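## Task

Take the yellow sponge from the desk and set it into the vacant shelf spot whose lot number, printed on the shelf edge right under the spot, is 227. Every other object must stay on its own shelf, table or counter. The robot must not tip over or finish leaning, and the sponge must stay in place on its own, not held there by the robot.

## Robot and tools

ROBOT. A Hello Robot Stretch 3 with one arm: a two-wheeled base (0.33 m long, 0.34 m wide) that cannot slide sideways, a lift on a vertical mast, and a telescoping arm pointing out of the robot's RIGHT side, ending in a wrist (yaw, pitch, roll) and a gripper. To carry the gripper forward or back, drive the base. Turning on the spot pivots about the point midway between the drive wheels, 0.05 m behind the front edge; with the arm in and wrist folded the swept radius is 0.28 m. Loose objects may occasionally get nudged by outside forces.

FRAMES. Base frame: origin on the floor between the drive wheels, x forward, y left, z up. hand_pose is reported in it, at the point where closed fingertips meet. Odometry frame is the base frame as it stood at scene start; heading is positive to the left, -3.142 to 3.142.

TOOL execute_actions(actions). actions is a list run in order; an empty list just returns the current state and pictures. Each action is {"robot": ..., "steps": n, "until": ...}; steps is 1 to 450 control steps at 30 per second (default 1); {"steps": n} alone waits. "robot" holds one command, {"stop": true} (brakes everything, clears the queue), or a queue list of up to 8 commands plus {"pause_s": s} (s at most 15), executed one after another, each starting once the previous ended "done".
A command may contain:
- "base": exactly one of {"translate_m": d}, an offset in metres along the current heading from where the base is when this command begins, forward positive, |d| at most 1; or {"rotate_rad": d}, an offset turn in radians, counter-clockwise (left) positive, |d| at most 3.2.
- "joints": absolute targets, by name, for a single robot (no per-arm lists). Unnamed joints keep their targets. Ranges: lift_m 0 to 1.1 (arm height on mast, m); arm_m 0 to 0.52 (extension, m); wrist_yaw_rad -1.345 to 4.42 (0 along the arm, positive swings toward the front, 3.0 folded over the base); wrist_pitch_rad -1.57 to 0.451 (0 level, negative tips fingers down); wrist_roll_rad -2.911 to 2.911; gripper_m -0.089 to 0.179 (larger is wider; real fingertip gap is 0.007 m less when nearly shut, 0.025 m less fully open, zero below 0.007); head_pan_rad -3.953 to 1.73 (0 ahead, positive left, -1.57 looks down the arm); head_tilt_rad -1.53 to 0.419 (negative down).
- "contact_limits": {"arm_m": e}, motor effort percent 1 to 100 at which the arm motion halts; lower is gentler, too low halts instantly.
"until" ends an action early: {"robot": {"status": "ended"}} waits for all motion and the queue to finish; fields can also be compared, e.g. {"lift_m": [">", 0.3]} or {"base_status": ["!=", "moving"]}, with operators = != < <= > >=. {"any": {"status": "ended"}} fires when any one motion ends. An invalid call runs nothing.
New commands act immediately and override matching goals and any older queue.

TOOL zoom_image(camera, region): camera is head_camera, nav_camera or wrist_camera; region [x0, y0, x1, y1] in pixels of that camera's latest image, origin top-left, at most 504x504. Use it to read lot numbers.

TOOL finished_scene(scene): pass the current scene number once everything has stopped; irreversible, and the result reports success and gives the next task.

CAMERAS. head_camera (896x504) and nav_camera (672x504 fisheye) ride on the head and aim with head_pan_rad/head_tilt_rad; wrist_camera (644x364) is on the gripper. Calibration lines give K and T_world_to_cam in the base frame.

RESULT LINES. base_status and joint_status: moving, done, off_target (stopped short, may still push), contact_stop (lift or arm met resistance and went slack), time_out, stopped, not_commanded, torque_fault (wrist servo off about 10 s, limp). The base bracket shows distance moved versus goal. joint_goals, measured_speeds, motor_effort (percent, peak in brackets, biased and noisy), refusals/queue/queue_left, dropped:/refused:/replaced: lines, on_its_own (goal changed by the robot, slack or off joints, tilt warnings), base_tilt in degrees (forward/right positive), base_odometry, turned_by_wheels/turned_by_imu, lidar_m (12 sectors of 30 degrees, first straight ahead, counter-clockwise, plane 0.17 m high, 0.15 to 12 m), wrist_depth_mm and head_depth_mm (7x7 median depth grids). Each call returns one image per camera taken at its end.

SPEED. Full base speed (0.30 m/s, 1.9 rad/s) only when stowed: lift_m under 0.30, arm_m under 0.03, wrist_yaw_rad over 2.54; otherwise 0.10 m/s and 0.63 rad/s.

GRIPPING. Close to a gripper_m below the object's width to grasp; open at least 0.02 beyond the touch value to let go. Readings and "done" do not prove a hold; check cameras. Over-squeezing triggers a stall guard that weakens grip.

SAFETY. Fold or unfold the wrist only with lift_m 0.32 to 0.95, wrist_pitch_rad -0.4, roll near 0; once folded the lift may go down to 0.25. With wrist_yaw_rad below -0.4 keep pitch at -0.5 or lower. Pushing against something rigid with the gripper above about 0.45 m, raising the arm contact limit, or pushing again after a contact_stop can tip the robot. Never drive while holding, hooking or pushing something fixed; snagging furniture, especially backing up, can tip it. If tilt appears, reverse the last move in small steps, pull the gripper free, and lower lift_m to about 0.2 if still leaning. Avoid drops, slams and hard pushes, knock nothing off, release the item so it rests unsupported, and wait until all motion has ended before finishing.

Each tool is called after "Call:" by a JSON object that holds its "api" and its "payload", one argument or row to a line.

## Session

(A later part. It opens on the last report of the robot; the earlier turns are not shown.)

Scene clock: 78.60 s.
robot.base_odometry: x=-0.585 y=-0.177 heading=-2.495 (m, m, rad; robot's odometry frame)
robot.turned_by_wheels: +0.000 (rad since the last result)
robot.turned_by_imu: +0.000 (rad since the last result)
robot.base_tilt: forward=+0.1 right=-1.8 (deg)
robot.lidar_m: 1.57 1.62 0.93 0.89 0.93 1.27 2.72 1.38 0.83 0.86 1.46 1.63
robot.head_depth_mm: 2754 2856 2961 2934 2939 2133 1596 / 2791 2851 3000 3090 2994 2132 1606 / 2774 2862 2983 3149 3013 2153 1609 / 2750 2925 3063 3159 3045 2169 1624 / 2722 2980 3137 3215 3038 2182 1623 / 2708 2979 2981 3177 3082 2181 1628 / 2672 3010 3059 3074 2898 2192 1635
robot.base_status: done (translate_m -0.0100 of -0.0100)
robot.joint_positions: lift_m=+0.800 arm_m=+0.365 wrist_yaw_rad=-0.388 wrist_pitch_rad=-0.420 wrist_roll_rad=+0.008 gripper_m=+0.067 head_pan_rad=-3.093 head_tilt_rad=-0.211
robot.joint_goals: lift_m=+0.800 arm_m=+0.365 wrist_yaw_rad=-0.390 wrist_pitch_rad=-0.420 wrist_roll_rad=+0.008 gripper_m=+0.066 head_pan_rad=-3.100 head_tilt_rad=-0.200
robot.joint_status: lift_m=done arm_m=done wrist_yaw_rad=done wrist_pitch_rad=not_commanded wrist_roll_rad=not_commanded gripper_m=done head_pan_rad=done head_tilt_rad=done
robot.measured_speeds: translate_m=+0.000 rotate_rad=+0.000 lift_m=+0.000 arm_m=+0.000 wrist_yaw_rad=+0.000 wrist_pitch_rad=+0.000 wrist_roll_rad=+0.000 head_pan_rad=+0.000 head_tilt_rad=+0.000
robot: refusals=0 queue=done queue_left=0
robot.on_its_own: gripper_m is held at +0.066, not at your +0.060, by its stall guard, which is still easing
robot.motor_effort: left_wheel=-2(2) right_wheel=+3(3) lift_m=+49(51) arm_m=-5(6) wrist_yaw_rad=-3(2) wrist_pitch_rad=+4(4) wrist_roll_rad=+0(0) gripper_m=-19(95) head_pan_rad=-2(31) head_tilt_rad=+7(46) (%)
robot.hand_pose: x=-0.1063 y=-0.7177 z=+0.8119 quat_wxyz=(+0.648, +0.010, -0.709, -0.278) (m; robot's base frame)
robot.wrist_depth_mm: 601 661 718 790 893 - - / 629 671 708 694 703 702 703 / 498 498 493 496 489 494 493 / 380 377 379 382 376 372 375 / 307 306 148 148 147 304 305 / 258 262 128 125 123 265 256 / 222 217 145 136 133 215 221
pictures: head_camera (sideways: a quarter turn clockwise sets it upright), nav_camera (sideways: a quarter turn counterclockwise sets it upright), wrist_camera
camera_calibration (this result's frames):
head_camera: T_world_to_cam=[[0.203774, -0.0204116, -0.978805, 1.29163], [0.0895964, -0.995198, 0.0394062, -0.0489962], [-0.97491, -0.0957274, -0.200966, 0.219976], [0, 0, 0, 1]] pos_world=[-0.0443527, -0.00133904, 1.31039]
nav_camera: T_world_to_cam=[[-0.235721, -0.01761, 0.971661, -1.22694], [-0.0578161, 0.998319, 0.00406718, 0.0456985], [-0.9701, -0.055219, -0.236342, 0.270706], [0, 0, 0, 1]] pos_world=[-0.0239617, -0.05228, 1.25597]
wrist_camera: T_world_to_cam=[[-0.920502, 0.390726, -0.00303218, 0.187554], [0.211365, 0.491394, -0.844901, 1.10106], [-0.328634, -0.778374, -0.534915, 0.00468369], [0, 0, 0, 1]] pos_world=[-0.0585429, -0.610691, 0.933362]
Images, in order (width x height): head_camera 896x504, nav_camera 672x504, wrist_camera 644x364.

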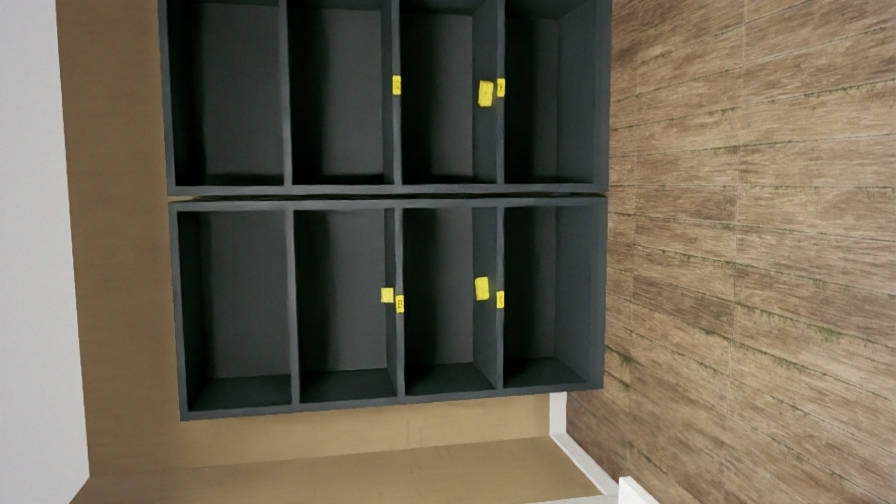

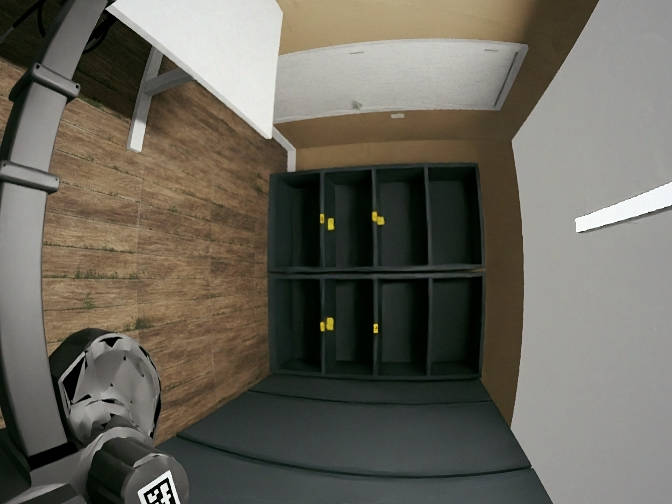

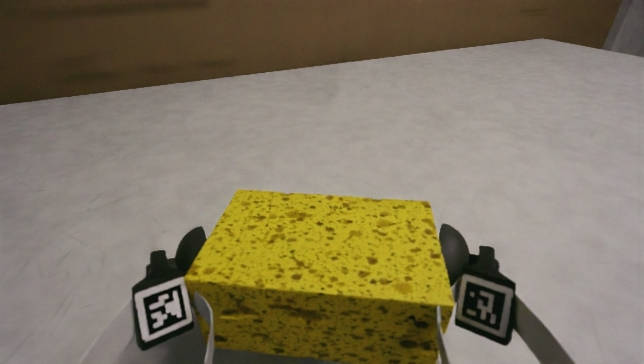

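Call:
{"api": "zoom_image", "payload": {
  "camera": "head_camera",
  "region": [370,60,430,110]
}}

Call:
{"api": "execute_actions", "payload": {
  "actions": [
    {"robot":[{"joints":{"arm_m":0.0,"wrist_yaw_rad":0.5,"head_pan_rad":0.8,"head_tilt_rad":-0.5}},{"joints":{"wrist_yaw_rad":2.65}},{"joints":{"lift_m":0.28}}],"steps":450,"until":{"robot":{"status":"ended"}}}
  ]
}}

Region (370, 60, 430, 110) of head_camera's 896x504 image, scaled by 8.400, with more detail than that image has.

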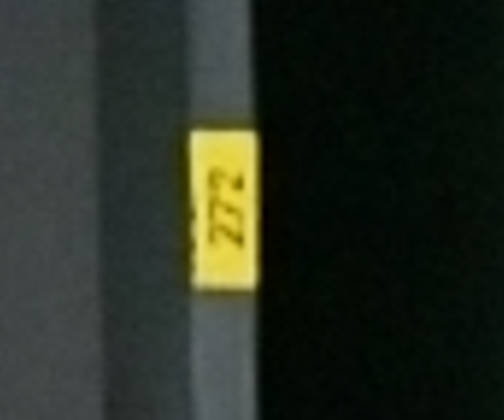

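Scene clock: 96.67 s.
robot.base_odometry: x=-0.585 y=-0.177 heading=-2.495 (m, m, rad; robot's odometry frame)
robot.turned_by_wheels: +0.000 (rad since the last result)
robot.turned_by_imu: -0.001 (rad since the last result)
robot.base_tilt: forward=+0.1 right=-1.7 (deg)
robot.lidar_m: 1.57 1.62 0.92 0.89 0.92 1.27 2.72 1.38 0.83 0.86 1.45 1.62
robot.head_depth_mm: 1458 1567 1689 1825 1881 1531 1262 / 1591 1707 1863 2042 1979 1542 1264 / 1751 1900 2077 2306 1987 1550 1274 / 1945 2129 2347 2505 1984 1564 1275 / 2182 2426 2692 2801 1866 1420 1279 / 2211 907 962 1040 1130 1234 1280 / 777 828 887 953 1027 1117 1193
robot.base_status: done (translate_m -0.0100 of -0.0100)
robot.joint_positions: lift_m=+0.280 arm_m=+0.001 wrist_yaw_rad=+2.647 wrist_pitch_rad=-0.420 wrist_roll_rad=+0.008 gripper_m=+0.067 head_pan_rad=+0.793 head_tilt_rad=-0.494
robot.joint_goals: lift_m=+0.280 arm_m=+0.000 wrist_yaw_rad=+2.650 wrist_pitch_rad=-0.420 wrist_roll_rad=+0.008 gripper_m=+0.066 head_pan_rad=+0.800 head_tilt_rad=-0.500
robot.joint_status: lift_m=done arm_m=done wrist_yaw_rad=done wrist_pitch_rad=not_commanded wrist_roll_rad=not_commanded gripper_m=done head_pan_rad=done head_tilt_rad=done
robot.measured_speeds: translate_m=+0.000 rotate_rad=+0.000 lift_m=+0.000 arm_m=+0.000 wrist_yaw_rad=+0.000 wrist_pitch_rad=+0.000 wrist_roll_rad=+0.000 head_pan_rad=+0.000 head_tilt_rad=+0.000
robot: refusals=0 queue=done queue_left=0
robot.on_its_own: gripper_m is held at +0.066, not at your +0.060, by its stall guard, which is not easing now
robot.motor_effort: left_wheel=-2(2) right_wheel=+3(3) lift_m=+27(50) arm_m=-4(3) wrist_yaw_rad=+3(2) wrist_pitch_rad=+4(4) wrist_roll_rad=+0(0) gripper_m=-20(20) head_pan_rad=+3(32) head_tilt_rad=-3(30) (%)
robot.hand_pose: x=+0.0851 y=+0.0515 z=+0.2925 quat_wxyz=(+0.313, +0.709, -0.027, +0.632) (m; robot's base frame)
robot.wrist_depth_mm: 699 755 871 - - - - / 743 818 920 - - - - / 774 848 921 959 982 975 965 / 737 737 743 738 737 722 738 / 595 597 148 147 148 592 595 / 516 514 128 125 123 518 501 / - - 143 136 133 423 434
pictures: head_camera (sideways: a quarter turn clockwise sets it upright), nav_camera (sideways: a quarter turn counterclockwise sets it upright), wrist_camera
camera_calibration (this result's frames):
head_camera: T_world_to_cam=[[-0.349676, -0.311728, -0.883489, 1.17057], [-0.731107, 0.680482, 0.0492652, -0.0568089], [0.585841, 0.663152, -0.465854, 0.555187], [0, 0, 0, 1]] pos_world=[0.0425344, 0.0353826, 1.29562]
nav_camera: T_world_to_cam=[[0.345089, 0.358965, 0.867213, -1.09417], [0.719236, -0.694764, 0.00137816, 0.0444603], [0.603003, 0.623255, -0.497936, 0.60154], [0, 0, 0, 1]] pos_world=[-0.0171234, 0.048743, 1.24834]
wrist_camera: T_world_to_cam=[[0.873665, -0.486519, -0.00301647, -0.0459243], [-0.262677, -0.466464, -0.844637, 0.333356], [0.409525, 0.738722, -0.535331, 0.247682], [0, 0, 0, 1]] pos_world=[0.0262553, -0.0498129, 0.414018]
Images, in order (width x height): head_camera 896x504, nav_camera 672x504, wrist_camera 644x364.

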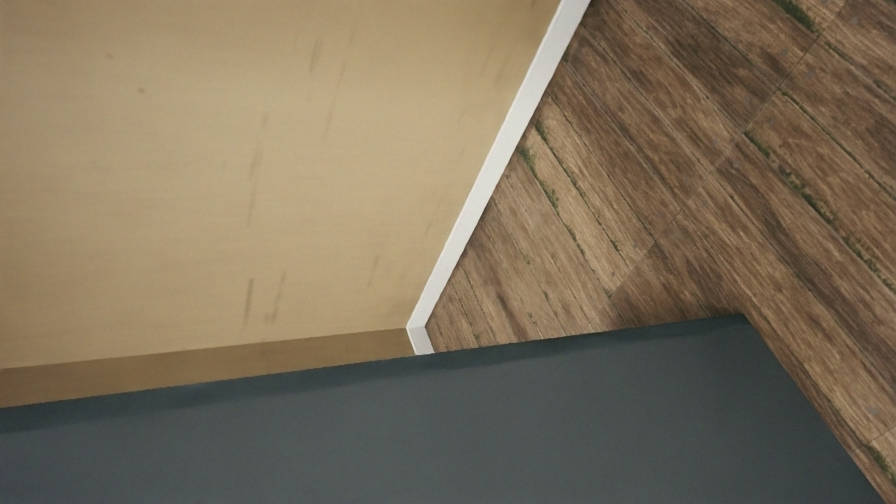

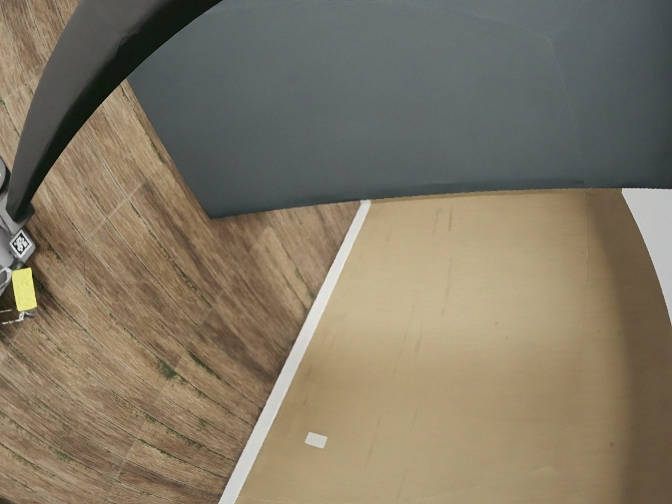

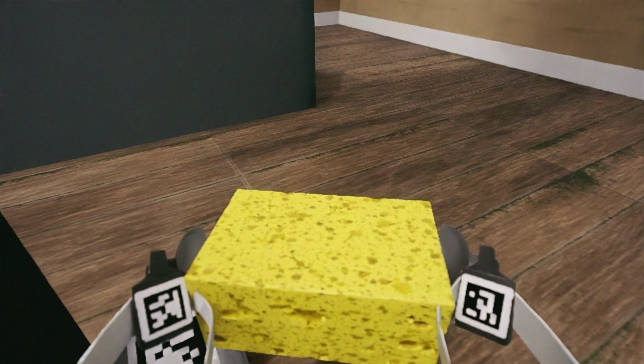

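Call:
{"api": "execute_actions", "payload": {
  "actions": [
    {"robot":[{"base":{"rotate_rad":0.62},"joints":{"head_pan_rad":1.65,"head_tilt_rad":-0.35}},{"base":{"translate_m":1.0}},{"base":{"translate_m":0.29}},{"base":{"rotate_rad":0.97}},{"base":{"translate_m":1.0}}],"steps":450,"until":{"robot":{"status":"ended"}}},
    {"steps":300,"until":{"robot":{"status":"ended"}}}
  ]
}}

Scene clock: 118.80 s.
robot.base_odometry: x=-0.354 y=-2.195 heading=-0.905 (m, m, rad; robot's odometry frame)
robot.turned_by_wheels: +1.590 (rad since the last result)
robot.turned_by_imu: +1.561 (rad since the last result)
robot.base_tilt: forward=+0.2 right=-1.8 (deg)
robot.lidar_m: 0.62 0.64 0.89 1.49 0.63 0.71 2.00 0.74 0.55 0.53 0.55 0.64
robot.head_depth_mm: 3134 3116 3052 2949 2373 1756 1387 / 3532 3765 - 3655 2382 1764 1394 / 3577 3752 - 3718 2400 1767 1401 / 3477 3019 3145 3022 2395 1784 1407 / 1980 2079 1800 1562 1605 1662 1407 / 1188 1260 1361 1446 1458 1520 1360 / 1199 1283 1368 1132 - - -
robot.base_status: done (translate_m +1.0000 of +1.0000)
robot.joint_positions: lift_m=+0.280 arm_m=+0.001 wrist_yaw_rad=+2.648 wrist_pitch_rad=-0.421 wrist_roll_rad=+0.008 gripper_m=+0.067 head_pan_rad=+1.643 head_tilt_rad=-0.359
robot.joint_goals: lift_m=+0.280 arm_m=+0.000 wrist_yaw_rad=+2.650 wrist_pitch_rad=-0.421 wrist_roll_rad=+0.008 gripper_m=+0.066 head_pan_rad=+1.650 head_tilt_rad=-0.350
robot.joint_status: lift_m=done arm_m=done wrist_yaw_rad=done wrist_pitch_rad=not_commanded wrist_roll_rad=not_commanded gripper_m=done head_pan_rad=done head_tilt_rad=done
robot.measured_speeds: translate_m=+0.000 rotate_rad=+0.000 lift_m=+0.000 arm_m=+0.000 wrist_yaw_rad=+0.000 wrist_pitch_rad=+0.000 wrist_roll_rad=+0.000 head_pan_rad=+0.000 head_tilt_rad=+0.000
robot: refusals=0 queue=done queue_left=0
robot.on_its_own: gripper_m is held at +0.066, not at your +0.060, by its stall guard, which is not easing now
robot.motor_effort: left_wheel=-2(8) right_wheel=+3(10) lift_m=+28(28) arm_m=-5(4) wrist_yaw_rad=+2(1) wrist_pitch_rad=+4(4) wrist_roll_rad=+0(0) gripper_m=-19(20) head_pan_rad=+2(32) head_tilt_rad=+5(24) (%)
robot.hand_pose: x=+0.0850 y=+0.0515 z=+0.2924 quat_wxyz=(+0.312, +0.709, -0.027, +0.632) (m; robot's base frame)
robot.wrist_depth_mm: - - - - 772 579 473 / - - - - 805 613 485 / 965 968 971 962 829 634 503 / 750 738 744 739 726 648 520 / 603 603 148 147 147 589 528 / 517 514 128 125 123 522 496 / - - 142 136 133 418 429
pictures: head_camera (sideways: a quarter turn clockwise sets it upright), nav_camera (sideways: a quarter turn counterclockwise sets it upright), wrist_camera
camera_calibration (this result's frames):
head_camera: T_world_to_cam=[[-0.00541702, -0.345403, -0.938439, 1.24017], [-0.993276, -0.106671, 0.0449949, -0.0496586], [-0.115645, 0.932372, -0.342503, 0.398947], [0, 0, 0, 1]] pos_world=[0.00352977, 0.051093, 1.3027]
nav_camera: T_world_to_cam=[[-0.0332404, 0.375039, 0.926413, -1.16909], [0.996654, 0.0816863, 0.00269175, 0.0410575], [-0.0746658, 0.923403, -0.376499, 0.447654], [0, 0, 0, 1]] pos_world=[-0.0463567, 0.0217344, 1.25149]
wrist_camera: T_world_to_cam=[[0.873952, -0.486003, -0.00300862, -0.0458517], [-0.262508, -0.466826, -0.84449, 0.333227], [0.40902, 0.738833, -0.535563, 0.247786], [0, 0, 0, 1]] pos_world=[0.0261979, -0.0497971, 0.413974]
Images, in order (width x height): head_camera 896x504, nav_camera 672x504, wrist_camera 644x364.

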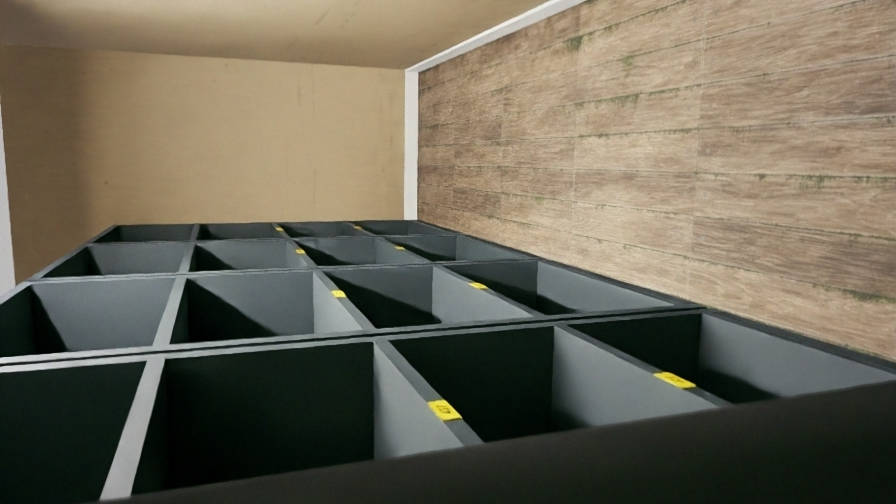

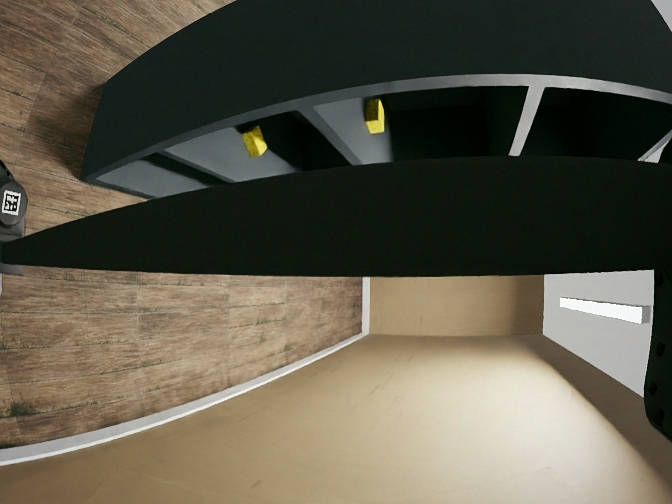

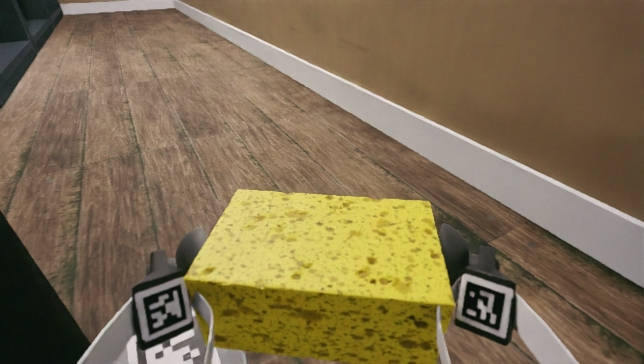

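Call:
{"api": "execute_actions", "payload": {
  "actions": [
    {"robot":[{"base":{"translate_m":0.25},"joints":{"head_pan_rad":-2.2,"head_tilt_rad":-0.6}},{"base":{"rotate_rad":-1.585}},{"base":{"translate_m":-1.0}},{"base":{"translate_m":-0.4}}],"steps":450,"until":{"robot":{"status":"ended"}}}
  ]
}}

Scene clock: 136.30 s.
robot.base_odometry: x=+0.914 y=-1.542 heading=-2.490 (m, m, rad; robot's odometry frame)
robot.turned_by_wheels: -1.585 (rad since the last result)
robot.turned_by_imu: -1.560 (rad since the last result)
robot.base_tilt: forward=+0.1 right=-1.6 (deg)
robot.lidar_m: 1.43 0.53 0.39 0.37 0.39 0.54 1.49 1.11 1.13 0.63 1.14 1.08
robot.head_depth_mm: 951 1018 1100 1224 1414 1415 1191 / 1065 1127 1222 1306 1502 1390 1196 / 1132 1218 959 1363 1161 1360 1207 / 1061 1154 851 1370 1083 1359 1212 / 999 1085 804 1308 1054 1326 1185 / 944 1028 815 1232 1063 936 1135 / 893 972 826 1164 1032 863 1094
robot.base_status: done (translate_m -0.4000 of -0.4000)
robot.joint_positions: lift_m=+0.280 arm_m=+0.001 wrist_yaw_rad=+2.648 wrist_pitch_rad=-0.421 wrist_roll_rad=+0.008 gripper_m=+0.067 head_pan_rad=-2.193 head_tilt_rad=-0.593
robot.joint_goals: lift_m=+0.280 arm_m=+0.000 wrist_yaw_rad=+2.650 wrist_pitch_rad=-0.421 wrist_roll_rad=+0.008 gripper_m=+0.066 head_pan_rad=-2.200 head_tilt_rad=-0.600
robot.joint_status: lift_m=done arm_m=done wrist_yaw_rad=done wrist_pitch_rad=not_commanded wrist_roll_rad=not_commanded gripper_m=done head_pan_rad=done head_tilt_rad=done
robot.measured_speeds: translate_m=+0.000 rotate_rad=+0.000 lift_m=+0.000 arm_m=+0.000 wrist_yaw_rad=+0.000 wrist_pitch_rad=+0.000 wrist_roll_rad=+0.000 head_pan_rad=+0.000 head_tilt_rad=+0.000
robot: refusals=0 queue=done queue_left=0
robot.on_its_own: gripper_m is held at +0.066, not at your +0.060, by its stall guard, which is not easing now
robot.motor_effort: left_wheel=+2(9) right_wheel=-2(8) lift_m=+28(28) arm_m=-5(5) wrist_yaw_rad=+1(2) wrist_pitch_rad=+4(3) wrist_roll_rad=+0(0) gripper_m=-20(20) head_pan_rad=-2(30) head_tilt_rad=-4(28) (%)
robot.hand_pose: x=+0.0850 y=+0.0515 z=+0.2924 quat_wxyz=(+0.313, +0.709, -0.027, +0.632) (m; robot's base frame)
robot.wrist_depth_mm: 317 350 389 449 521 617 775 / 337 368 421 484 576 715 904 / 354 398 450 529 630 779 914 / 378 427 476 564 661 750 734 / 402 449 148 147 148 593 595 / 434 466 128 125 123 515 502 / - - 142 136 132 421 433
pictures: head_camera (sideways: a quarter turn clockwise sets it upright), nav_camera (sideways: a quarter turn counterclockwise sets it upright), wrist_camera
camera_calibration (this result's frames):
head_camera: T_world_to_cam=[[0.347082, 0.431546, -0.832647, 1.10002], [0.824666, -0.56324, 0.0518386, -0.0696428], [-0.446609, -0.704648, -0.551372, 0.672754], [0, 0, 0, 1]] pos_world=[-0.0239063, -0.0398787, 1.29047]
nav_camera: T_world_to_cam=[[-0.33421, -0.476068, 0.813427, -1.01989], [-0.818137, 0.575023, 0.000393419, 0.0551205], [-0.467926, -0.665363, -0.581667, 0.717011], [0, 0, 0, 1]] pos_world=[0.0397473, -0.0401587, 1.24665]
wrist_camera: T_world_to_cam=[[0.873971, -0.485969, -0.0030121, -0.0458467], [-0.262518, -0.466879, -0.844457, 0.333203], [0.408974, 0.738822, -0.535614, 0.247806], [0, 0, 0, 1]] pos_world=[0.0261941, -0.0497989, 0.413966]
Images, in order (width x height): head_camera 896x504, nav_camera 672x504, wrist_camera 644x364.

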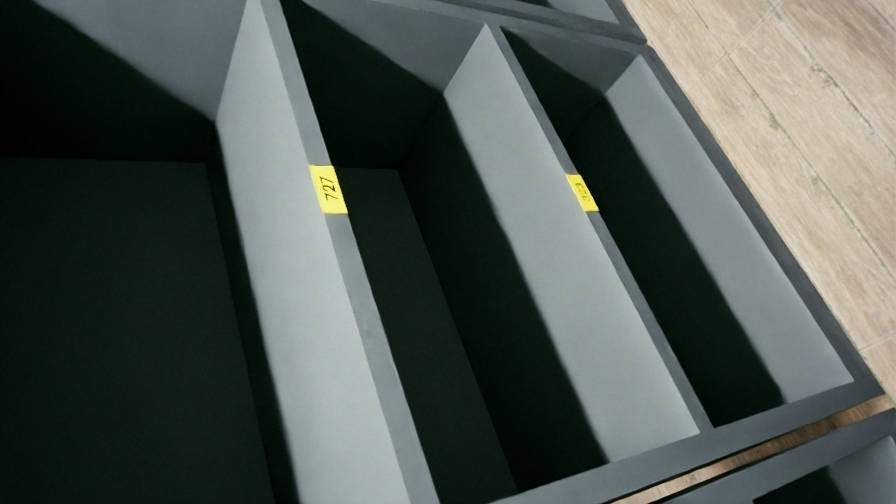

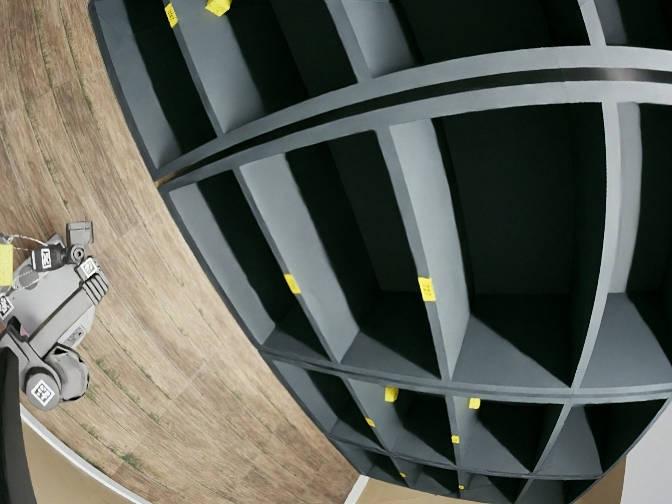

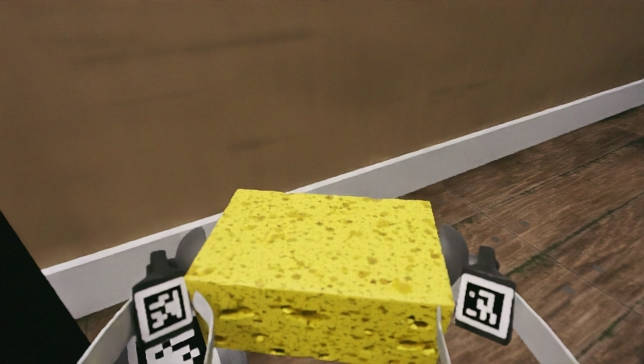

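Call:
{"api": "execute_actions", "payload": {
  "actions": [
    {"robot":[{"base":{"translate_m":-1.0},"joints":{"head_pan_rad":-1.62,"head_tilt_rad":-0.7}},{"base":{"translate_m":-1.0}},{"base":{"translate_m":-0.33},"joints":{"lift_m":0.55}}],"steps":450,"until":{"robot":{"status":"ended"}}}
  ]
}}

Scene clock: 155.70 s.
robot.base_odometry: x=+2.767 y=-0.130 heading=-2.490 (m, m, rad; robot's odometry frame)
robot.turned_by_wheels: +0.000 (rad since the last result)
robot.turned_by_imu: +0.000 (rad since the last result)
robot.base_tilt: forward=+0.1 right=-1.8 (deg)
robot.lidar_m: 1.47 0.54 0.40 0.39 0.40 0.53 0.51 0.53 0.72 1.08 0.73 1.46
robot.head_depth_mm: 888 908 710 1164 990 1253 1141 / 889 922 720 1175 999 1260 1144 / 889 937 689 1186 1009 1267 1154 / 888 948 697 1195 1013 1270 1155 / 886 947 707 1202 1016 1283 1167 / 884 945 715 1212 995 1255 1167 / 882 944 726 1024 955 1123 1170
robot.base_status: done (translate_m -0.3300 of -0.3300)
robot.joint_positions: lift_m=+0.550 arm_m=+0.001 wrist_yaw_rad=+2.648 wrist_pitch_rad=-0.421 wrist_roll_rad=+0.008 gripper_m=+0.067 head_pan_rad=-1.627 head_tilt_rad=-0.691
robot.joint_goals: lift_m=+0.550 arm_m=+0.000 wrist_yaw_rad=+2.650 wrist_pitch_rad=-0.421 wrist_roll_rad=+0.008 gripper_m=+0.066 head_pan_rad=-1.620 head_tilt_rad=-0.700
robot.joint_status: lift_m=done arm_m=done wrist_yaw_rad=done wrist_pitch_rad=not_commanded wrist_roll_rad=not_commanded gripper_m=done head_pan_rad=done head_tilt_rad=done
robot.measured_speeds: translate_m=+0.000 rotate_rad=+0.000 lift_m=+0.000 arm_m=+0.000 wrist_yaw_rad=+0.000 wrist_pitch_rad=+0.000 wrist_roll_rad=+0.000 head_pan_rad=+0.000 head_tilt_rad=+0.000
robot: refusals=0 queue=done queue_left=0
robot.on_its_own: gripper_m is held at +0.066, not at your +0.060, by its stall guard, which is not easing now
robot.motor_effort: left_wheel=+2(6) right_wheel=-2(8) lift_m=+49(53) arm_m=-4(4) wrist_yaw_rad=+2(2) wrist_pitch_rad=+4(4) wrist_roll_rad=+0(0) gripper_m=-19(20) head_pan_rad=+4(28) head_tilt_rad=-4(20) (%)
robot.hand_pose: x=+0.0849 y=+0.0515 z=+0.5617 quat_wxyz=(+0.313, +0.709, -0.027, +0.632) (m; robot's base frame)
robot.wrist_depth_mm: 324 355 401 457 529 634 782 / 345 378 436 496 583 711 916 / 364 408 465 549 655 824 - / 384 435 494 581 705 941 - / 415 465 147 147 148 991 949 / 453 487 128 125 123 853 827 / - 583 145 136 133 679 698
pictures: head_camera (sideways: a quarter turn clockwise sets it upright), nav_camera (sideways: a quarter turn counterclockwise sets it upright), wrist_camera
camera_calibration (this result's frames):
head_camera: T_world_to_cam=[[0.0656803, 0.628844, -0.774753, 1.02626], [0.99783, -0.0378572, 0.0538643, -0.0733297], [0.00454228, -0.77661, -0.629966, 0.772247], [0, 0, 0, 1]] pos_world=[0.00225793, -0.0483976, 1.28554]
nav_camera: T_world_to_cam=[[-0.0308132, -0.657495, 0.752829, -0.942749], [-0.998934, 0.0461545, -0.000576492, 0.057486], [-0.0343674, -0.752044, -0.658216, 0.813947], [0, 0, 0, 1]] pos_world=[0.0563489, -0.0103819, 1.24551]
wrist_camera: T_world_to_cam=[[0.87402, -0.485881, -0.00301009, -0.0450229], [-0.262524, -0.467006, -0.844385, 0.560553], [0.408865, 0.7388, -0.535728, 0.392123], [0, 0, 0, 1]] pos_world=[0.026184, -0.0497947, 0.683258]
Images, in order (width x height): head_camera 896x504, nav_camera 672x504, wrist_camera 644x364.

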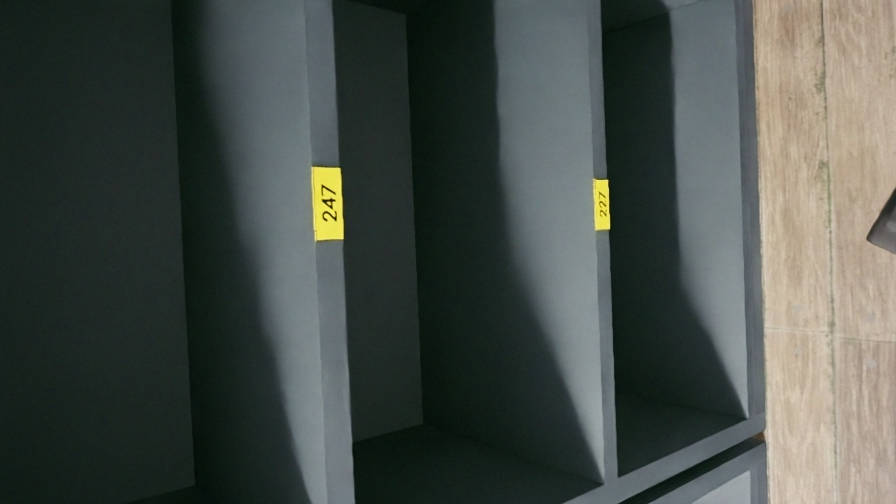

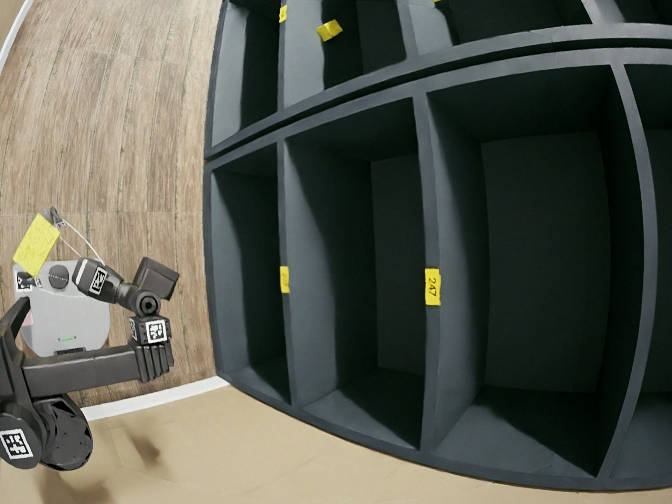

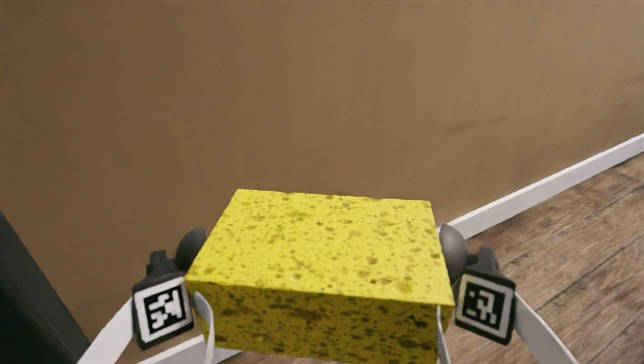

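Call:
{"api": "execute_actions", "payload": {
  "actions": [
    {"robot":[{"base":{"translate_m":-0.015},"joints":{"wrist_yaw_rad":0}},{"joints":{"arm_m":0.41}}],"steps":450,"until":{"robot":{"status":"ended"}}}
  ]
}}

Scene clock: 166.43 s.
robot.base_odometry: x=+2.779 y=-0.121 heading=-2.490 (m, m, rad; robot's odometry frame)
robot.turned_by_wheels: +0.000 (rad since the last result)
robot.turned_by_imu: -0.001 (rad since the last result)
robot.base_tilt: forward=+0.2 right=-1.9 (deg)
robot.lidar_m: 1.47 0.54 0.40 0.39 0.40 0.51 0.49 0.51 0.71 1.08 0.74 1.47
robot.head_depth_mm: 887 907 709 1164 989 1248 1152 / 890 921 716 1169 998 1289 1150 / 888 935 689 1189 1403 1262 1153 / 885 945 697 1201 1014 1273 1158 / 886 945 707 1204 1014 1280 1165 / 884 946 715 1209 996 1257 1168 / 883 941 725 1068 971 1151 1172
robot.base_status: done (translate_m -0.0150 of -0.0150)
robot.joint_positions: lift_m=+0.550 arm_m=+0.410 wrist_yaw_rad=+0.002 wrist_pitch_rad=-0.421 wrist_roll_rad=+0.008 gripper_m=+0.067 head_pan_rad=-1.627 head_tilt_rad=-0.691
robot.joint_goals: lift_m=+0.550 arm_m=+0.410 wrist_yaw_rad=+0.000 wrist_pitch_rad=-0.421 wrist_roll_rad=+0.008 gripper_m=+0.066 head_pan_rad=-1.620 head_tilt_rad=-0.700
robot.joint_status: lift_m=done arm_m=done wrist_yaw_rad=done wrist_pitch_rad=not_commanded wrist_roll_rad=not_commanded gripper_m=done head_pan_rad=done head_tilt_rad=done
robot.measured_speeds: translate_m=+0.000 rotate_rad=+0.000 lift_m=+0.000 arm_m=+0.000 wrist_yaw_rad=+0.000 wrist_pitch_rad=+0.000 wrist_roll_rad=+0.000 head_pan_rad=+0.000 head_tilt_rad=+0.000
robot: refusals=0 queue=done queue_left=0
robot.on_its_own: gripper_m is held at +0.066, not at your +0.060, by its stall guard, which is not easing now
robot.motor_effort: left_wheel=+2(5) right_wheel=-2(7) lift_m=+49(50) arm_m=+5(6) wrist_yaw_rad=-2(4) wrist_pitch_rad=+4(4) wrist_roll_rad=+0(0) gripper_m=-20(20) head_pan_rad=+3(2) head_tilt_rad=-6(5) (%)
robot.hand_pose: x=-0.0211 y=-0.7787 z=+0.5617 quat_wxyz=(+0.689, +0.148, -0.694, -0.148) (m; robot's base frame)
robot.wrist_depth_mm: 378 381 380 382 386 386 387 / 412 410 415 414 418 416 414 / 346 342 348 342 340 337 340 / 263 264 265 262 260 262 261 / 215 213 147 147 147 212 212 / 180 183 128 125 123 184 177 / 155 151 145 136 133 150 154
pictures: head_camera (sideways: a quarter turn clockwise sets it upright), nav_camera (sideways: a quarter turn counterclockwise sets it upright), wrist_camera
camera_calibration (this result's frames):
head_camera: T_world_to_cam=[[0.0656843, 0.628915, -0.774694, 1.02618], [0.99783, -0.0378621, 0.053866, -0.0733319], [0.00454556, -0.776551, -0.630038, 0.77234], [0, 0, 0, 1]] pos_world=[0.00225801, -0.0483961, 1.28553]
nav_camera: T_world_to_cam=[[-0.0308171, -0.657565, 0.752768, -0.942669], [-0.998934, 0.0461545, -0.000577412, 0.0574872], [-0.034364, -0.751983, -0.658286, 0.814037], [0, 0, 0, 1]] pos_world=[0.0563492, -0.0103767, 1.24551]
wrist_camera: T_world_to_cam=[[-0.999929, 0.0115163, -0.00302065, -0.00789019], [0.00872009, 0.535666, -0.844385, 0.931522], [-0.00810611, -0.844351, -0.535729, -0.192777], [0, 0, 0, 1]] pos_world=[-0.0175753, -0.661666, 0.683263]
Images, in order (width x height): head_camera 896x504, nav_camera 672x504, wrist_camera 644x364.

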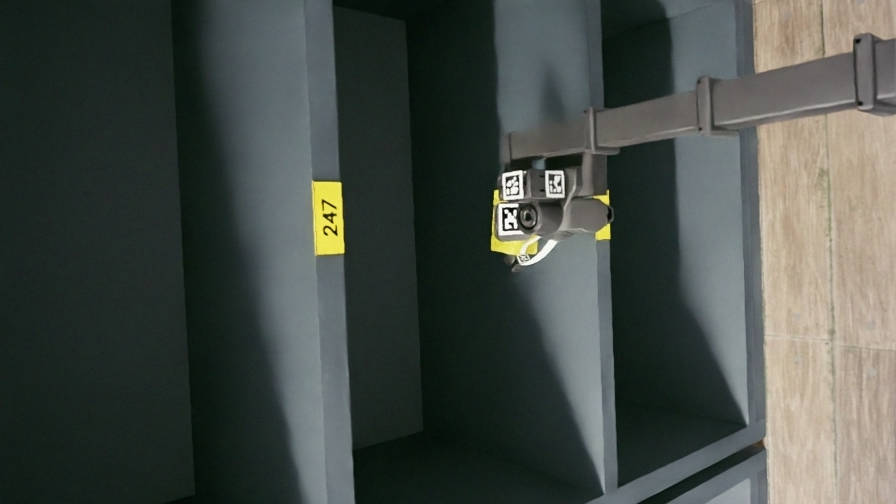

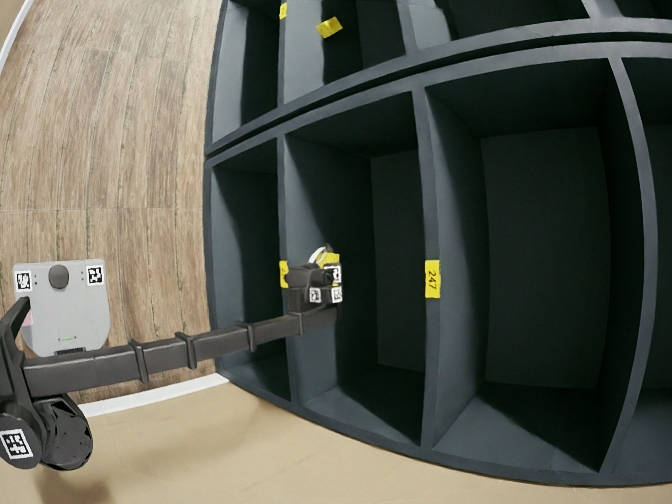

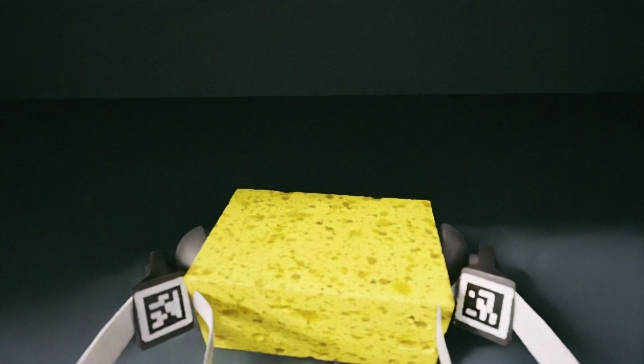

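Call:
{"api": "execute_actions", "payload": {
  "actions": [
    {"robot":[{"joints":{"gripper_m":0.16}},{"joints":{"arm_m":0.25}}],"steps":450,"until":{"robot":{"status":"ended"}}}
  ]
}}

Scene clock: 173.10 s.
robot.base_odometry: x=+2.779 y=-0.121 heading=-2.490 (m, m, rad; robot's odometry frame)
robot.turned_by_wheels: +0.000 (rad since the last result)
robot.turned_by_imu: +0.000 (rad since the last result)
robot.base_tilt: forward=+0.3 right=-1.8 (deg)
robot.lidar_m: 1.47 0.54 0.40 0.39 0.40 0.51 0.49 0.51 0.70 1.08 0.74 1.47
robot.head_depth_mm: 890 907 709 1159 990 1248 1136 / 889 921 717 1175 994 1292 1126 / 887 937 690 1185 979 1250 1153 / 886 947 696 1191 987 1262 1157 / 883 946 706 1202 1016 1278 1164 / 882 944 716 1212 996 1254 1165 / 884 943 723 1065 972 1154 1172
robot.base_status: done (translate_m -0.0150 of -0.0150)
robot.joint_positions: lift_m=+0.550 arm_m=+0.250 wrist_yaw_rad=+0.002 wrist_pitch_rad=-0.421 wrist_roll_rad=+0.008 gripper_m=+0.160 head_pan_rad=-1.627 head_tilt_rad=-0.691
robot.joint_goals: lift_m=+0.550 arm_m=+0.250 wrist_yaw_rad=+0.000 wrist_pitch_rad=-0.421 wrist_roll_rad=+0.008 gripper_m=+0.160 head_pan_rad=-1.620 head_tilt_rad=-0.700
robot.joint_status: lift_m=done arm_m=done wrist_yaw_rad=done wrist_pitch_rad=not_commanded wrist_roll_rad=not_commanded gripper_m=done head_pan_rad=done head_tilt_rad=done
robot.measured_speeds: translate_m=+0.000 rotate_rad=+0.000 lift_m=+0.000 arm_m=+0.000 wrist_yaw_rad=+0.000 wrist_pitch_rad=+0.000 wrist_roll_rad=+0.000 head_pan_rad=+0.000 head_tilt_rad=+0.000
robot: refusals=0 queue=done queue_left=0
robot.motor_effort: left_wheel=+2(2) right_wheel=-2(2) lift_m=+49(49) arm_m=-5(5) wrist_yaw_rad=-3(2) wrist_pitch_rad=+4(4) wrist_roll_rad=+0(0) gripper_m=+0(84) head_pan_rad=+2(3) head_tilt_rad=-4(6) (%)
robot.hand_pose: x=-0.0211 y=-0.6193 z=+0.5617 quat_wxyz=(+0.689, +0.148, -0.694, -0.148) (m; robot's base frame)
robot.wrist_depth_mm: 514 528 521 521 525 532 501 / 476 500 490 493 494 491 455 / 346 344 324 262 340 341 342 / 265 263 265 265 260 264 262 / 215 214 215 212 213 216 212 / 189 192 192 192 191 192 194 / 454 625 639 637 634 619 464
pictures: head_camera (sideways: a quarter turn clockwise sets it upright), nav_camera (sideways: a quarter turn counterclockwise sets it upright), wrist_camera
camera_calibration (this result's frames):
head_camera: T_world_to_cam=[[0.0656847, 0.628924, -0.774687, 1.02617], [0.99783, -0.0378626, 0.0538662, -0.0733321], [0.00454603, -0.776545, -0.630046, 0.772351], [0, 0, 0, 1]] pos_world=[0.00225803, -0.0483959, 1.28553]
nav_camera: T_world_to_cam=[[-0.0308175, -0.657573, 0.75276, -0.94266], [-0.998934, 0.0461544, -0.000577519, 0.0574874], [-0.0343635, -0.751976, -0.658294, 0.814048], [0, 0, 0, 1]] pos_world=[0.0563492, -0.0103761, 1.24551]
wrist_camera: T_world_to_cam=[[-0.999929, 0.0115178, -0.0030178, -0.00972702], [0.00871848, 0.535666, -0.844385, 0.846145], [-0.00810889, -0.844351, -0.535729, -0.0581992], [0, 0, 0, 1]] pos_world=[-0.0175754, -0.50228, 0.683263]
Images, in order (width x height): head_camera 896x504, nav_camera 672x504, wrist_camera 644x364.

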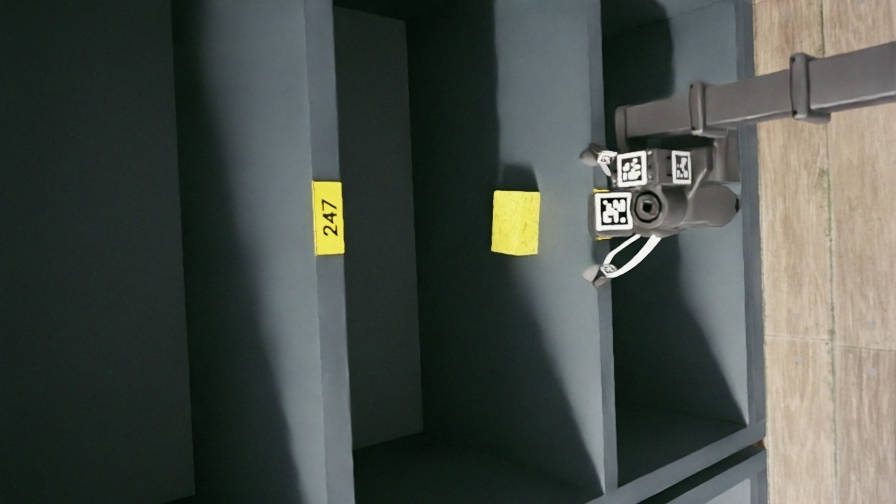

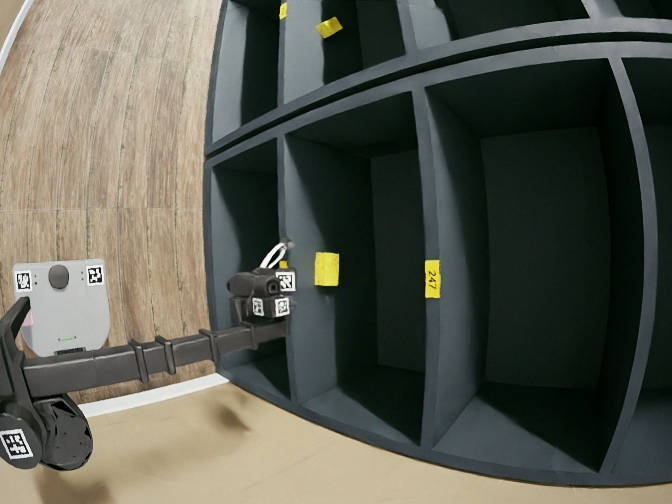

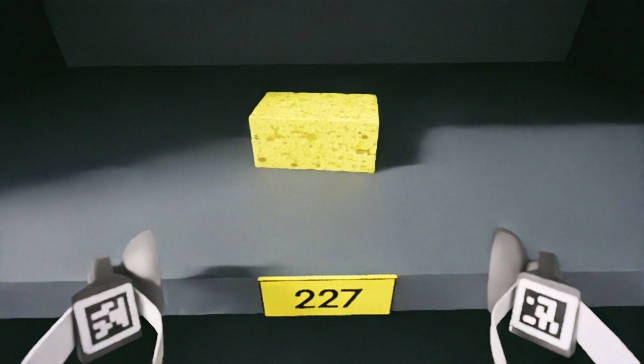

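Call:
{"api": "finished_scene", "payload": {
  "scene": 1
}}

The scene is finished: the task was done.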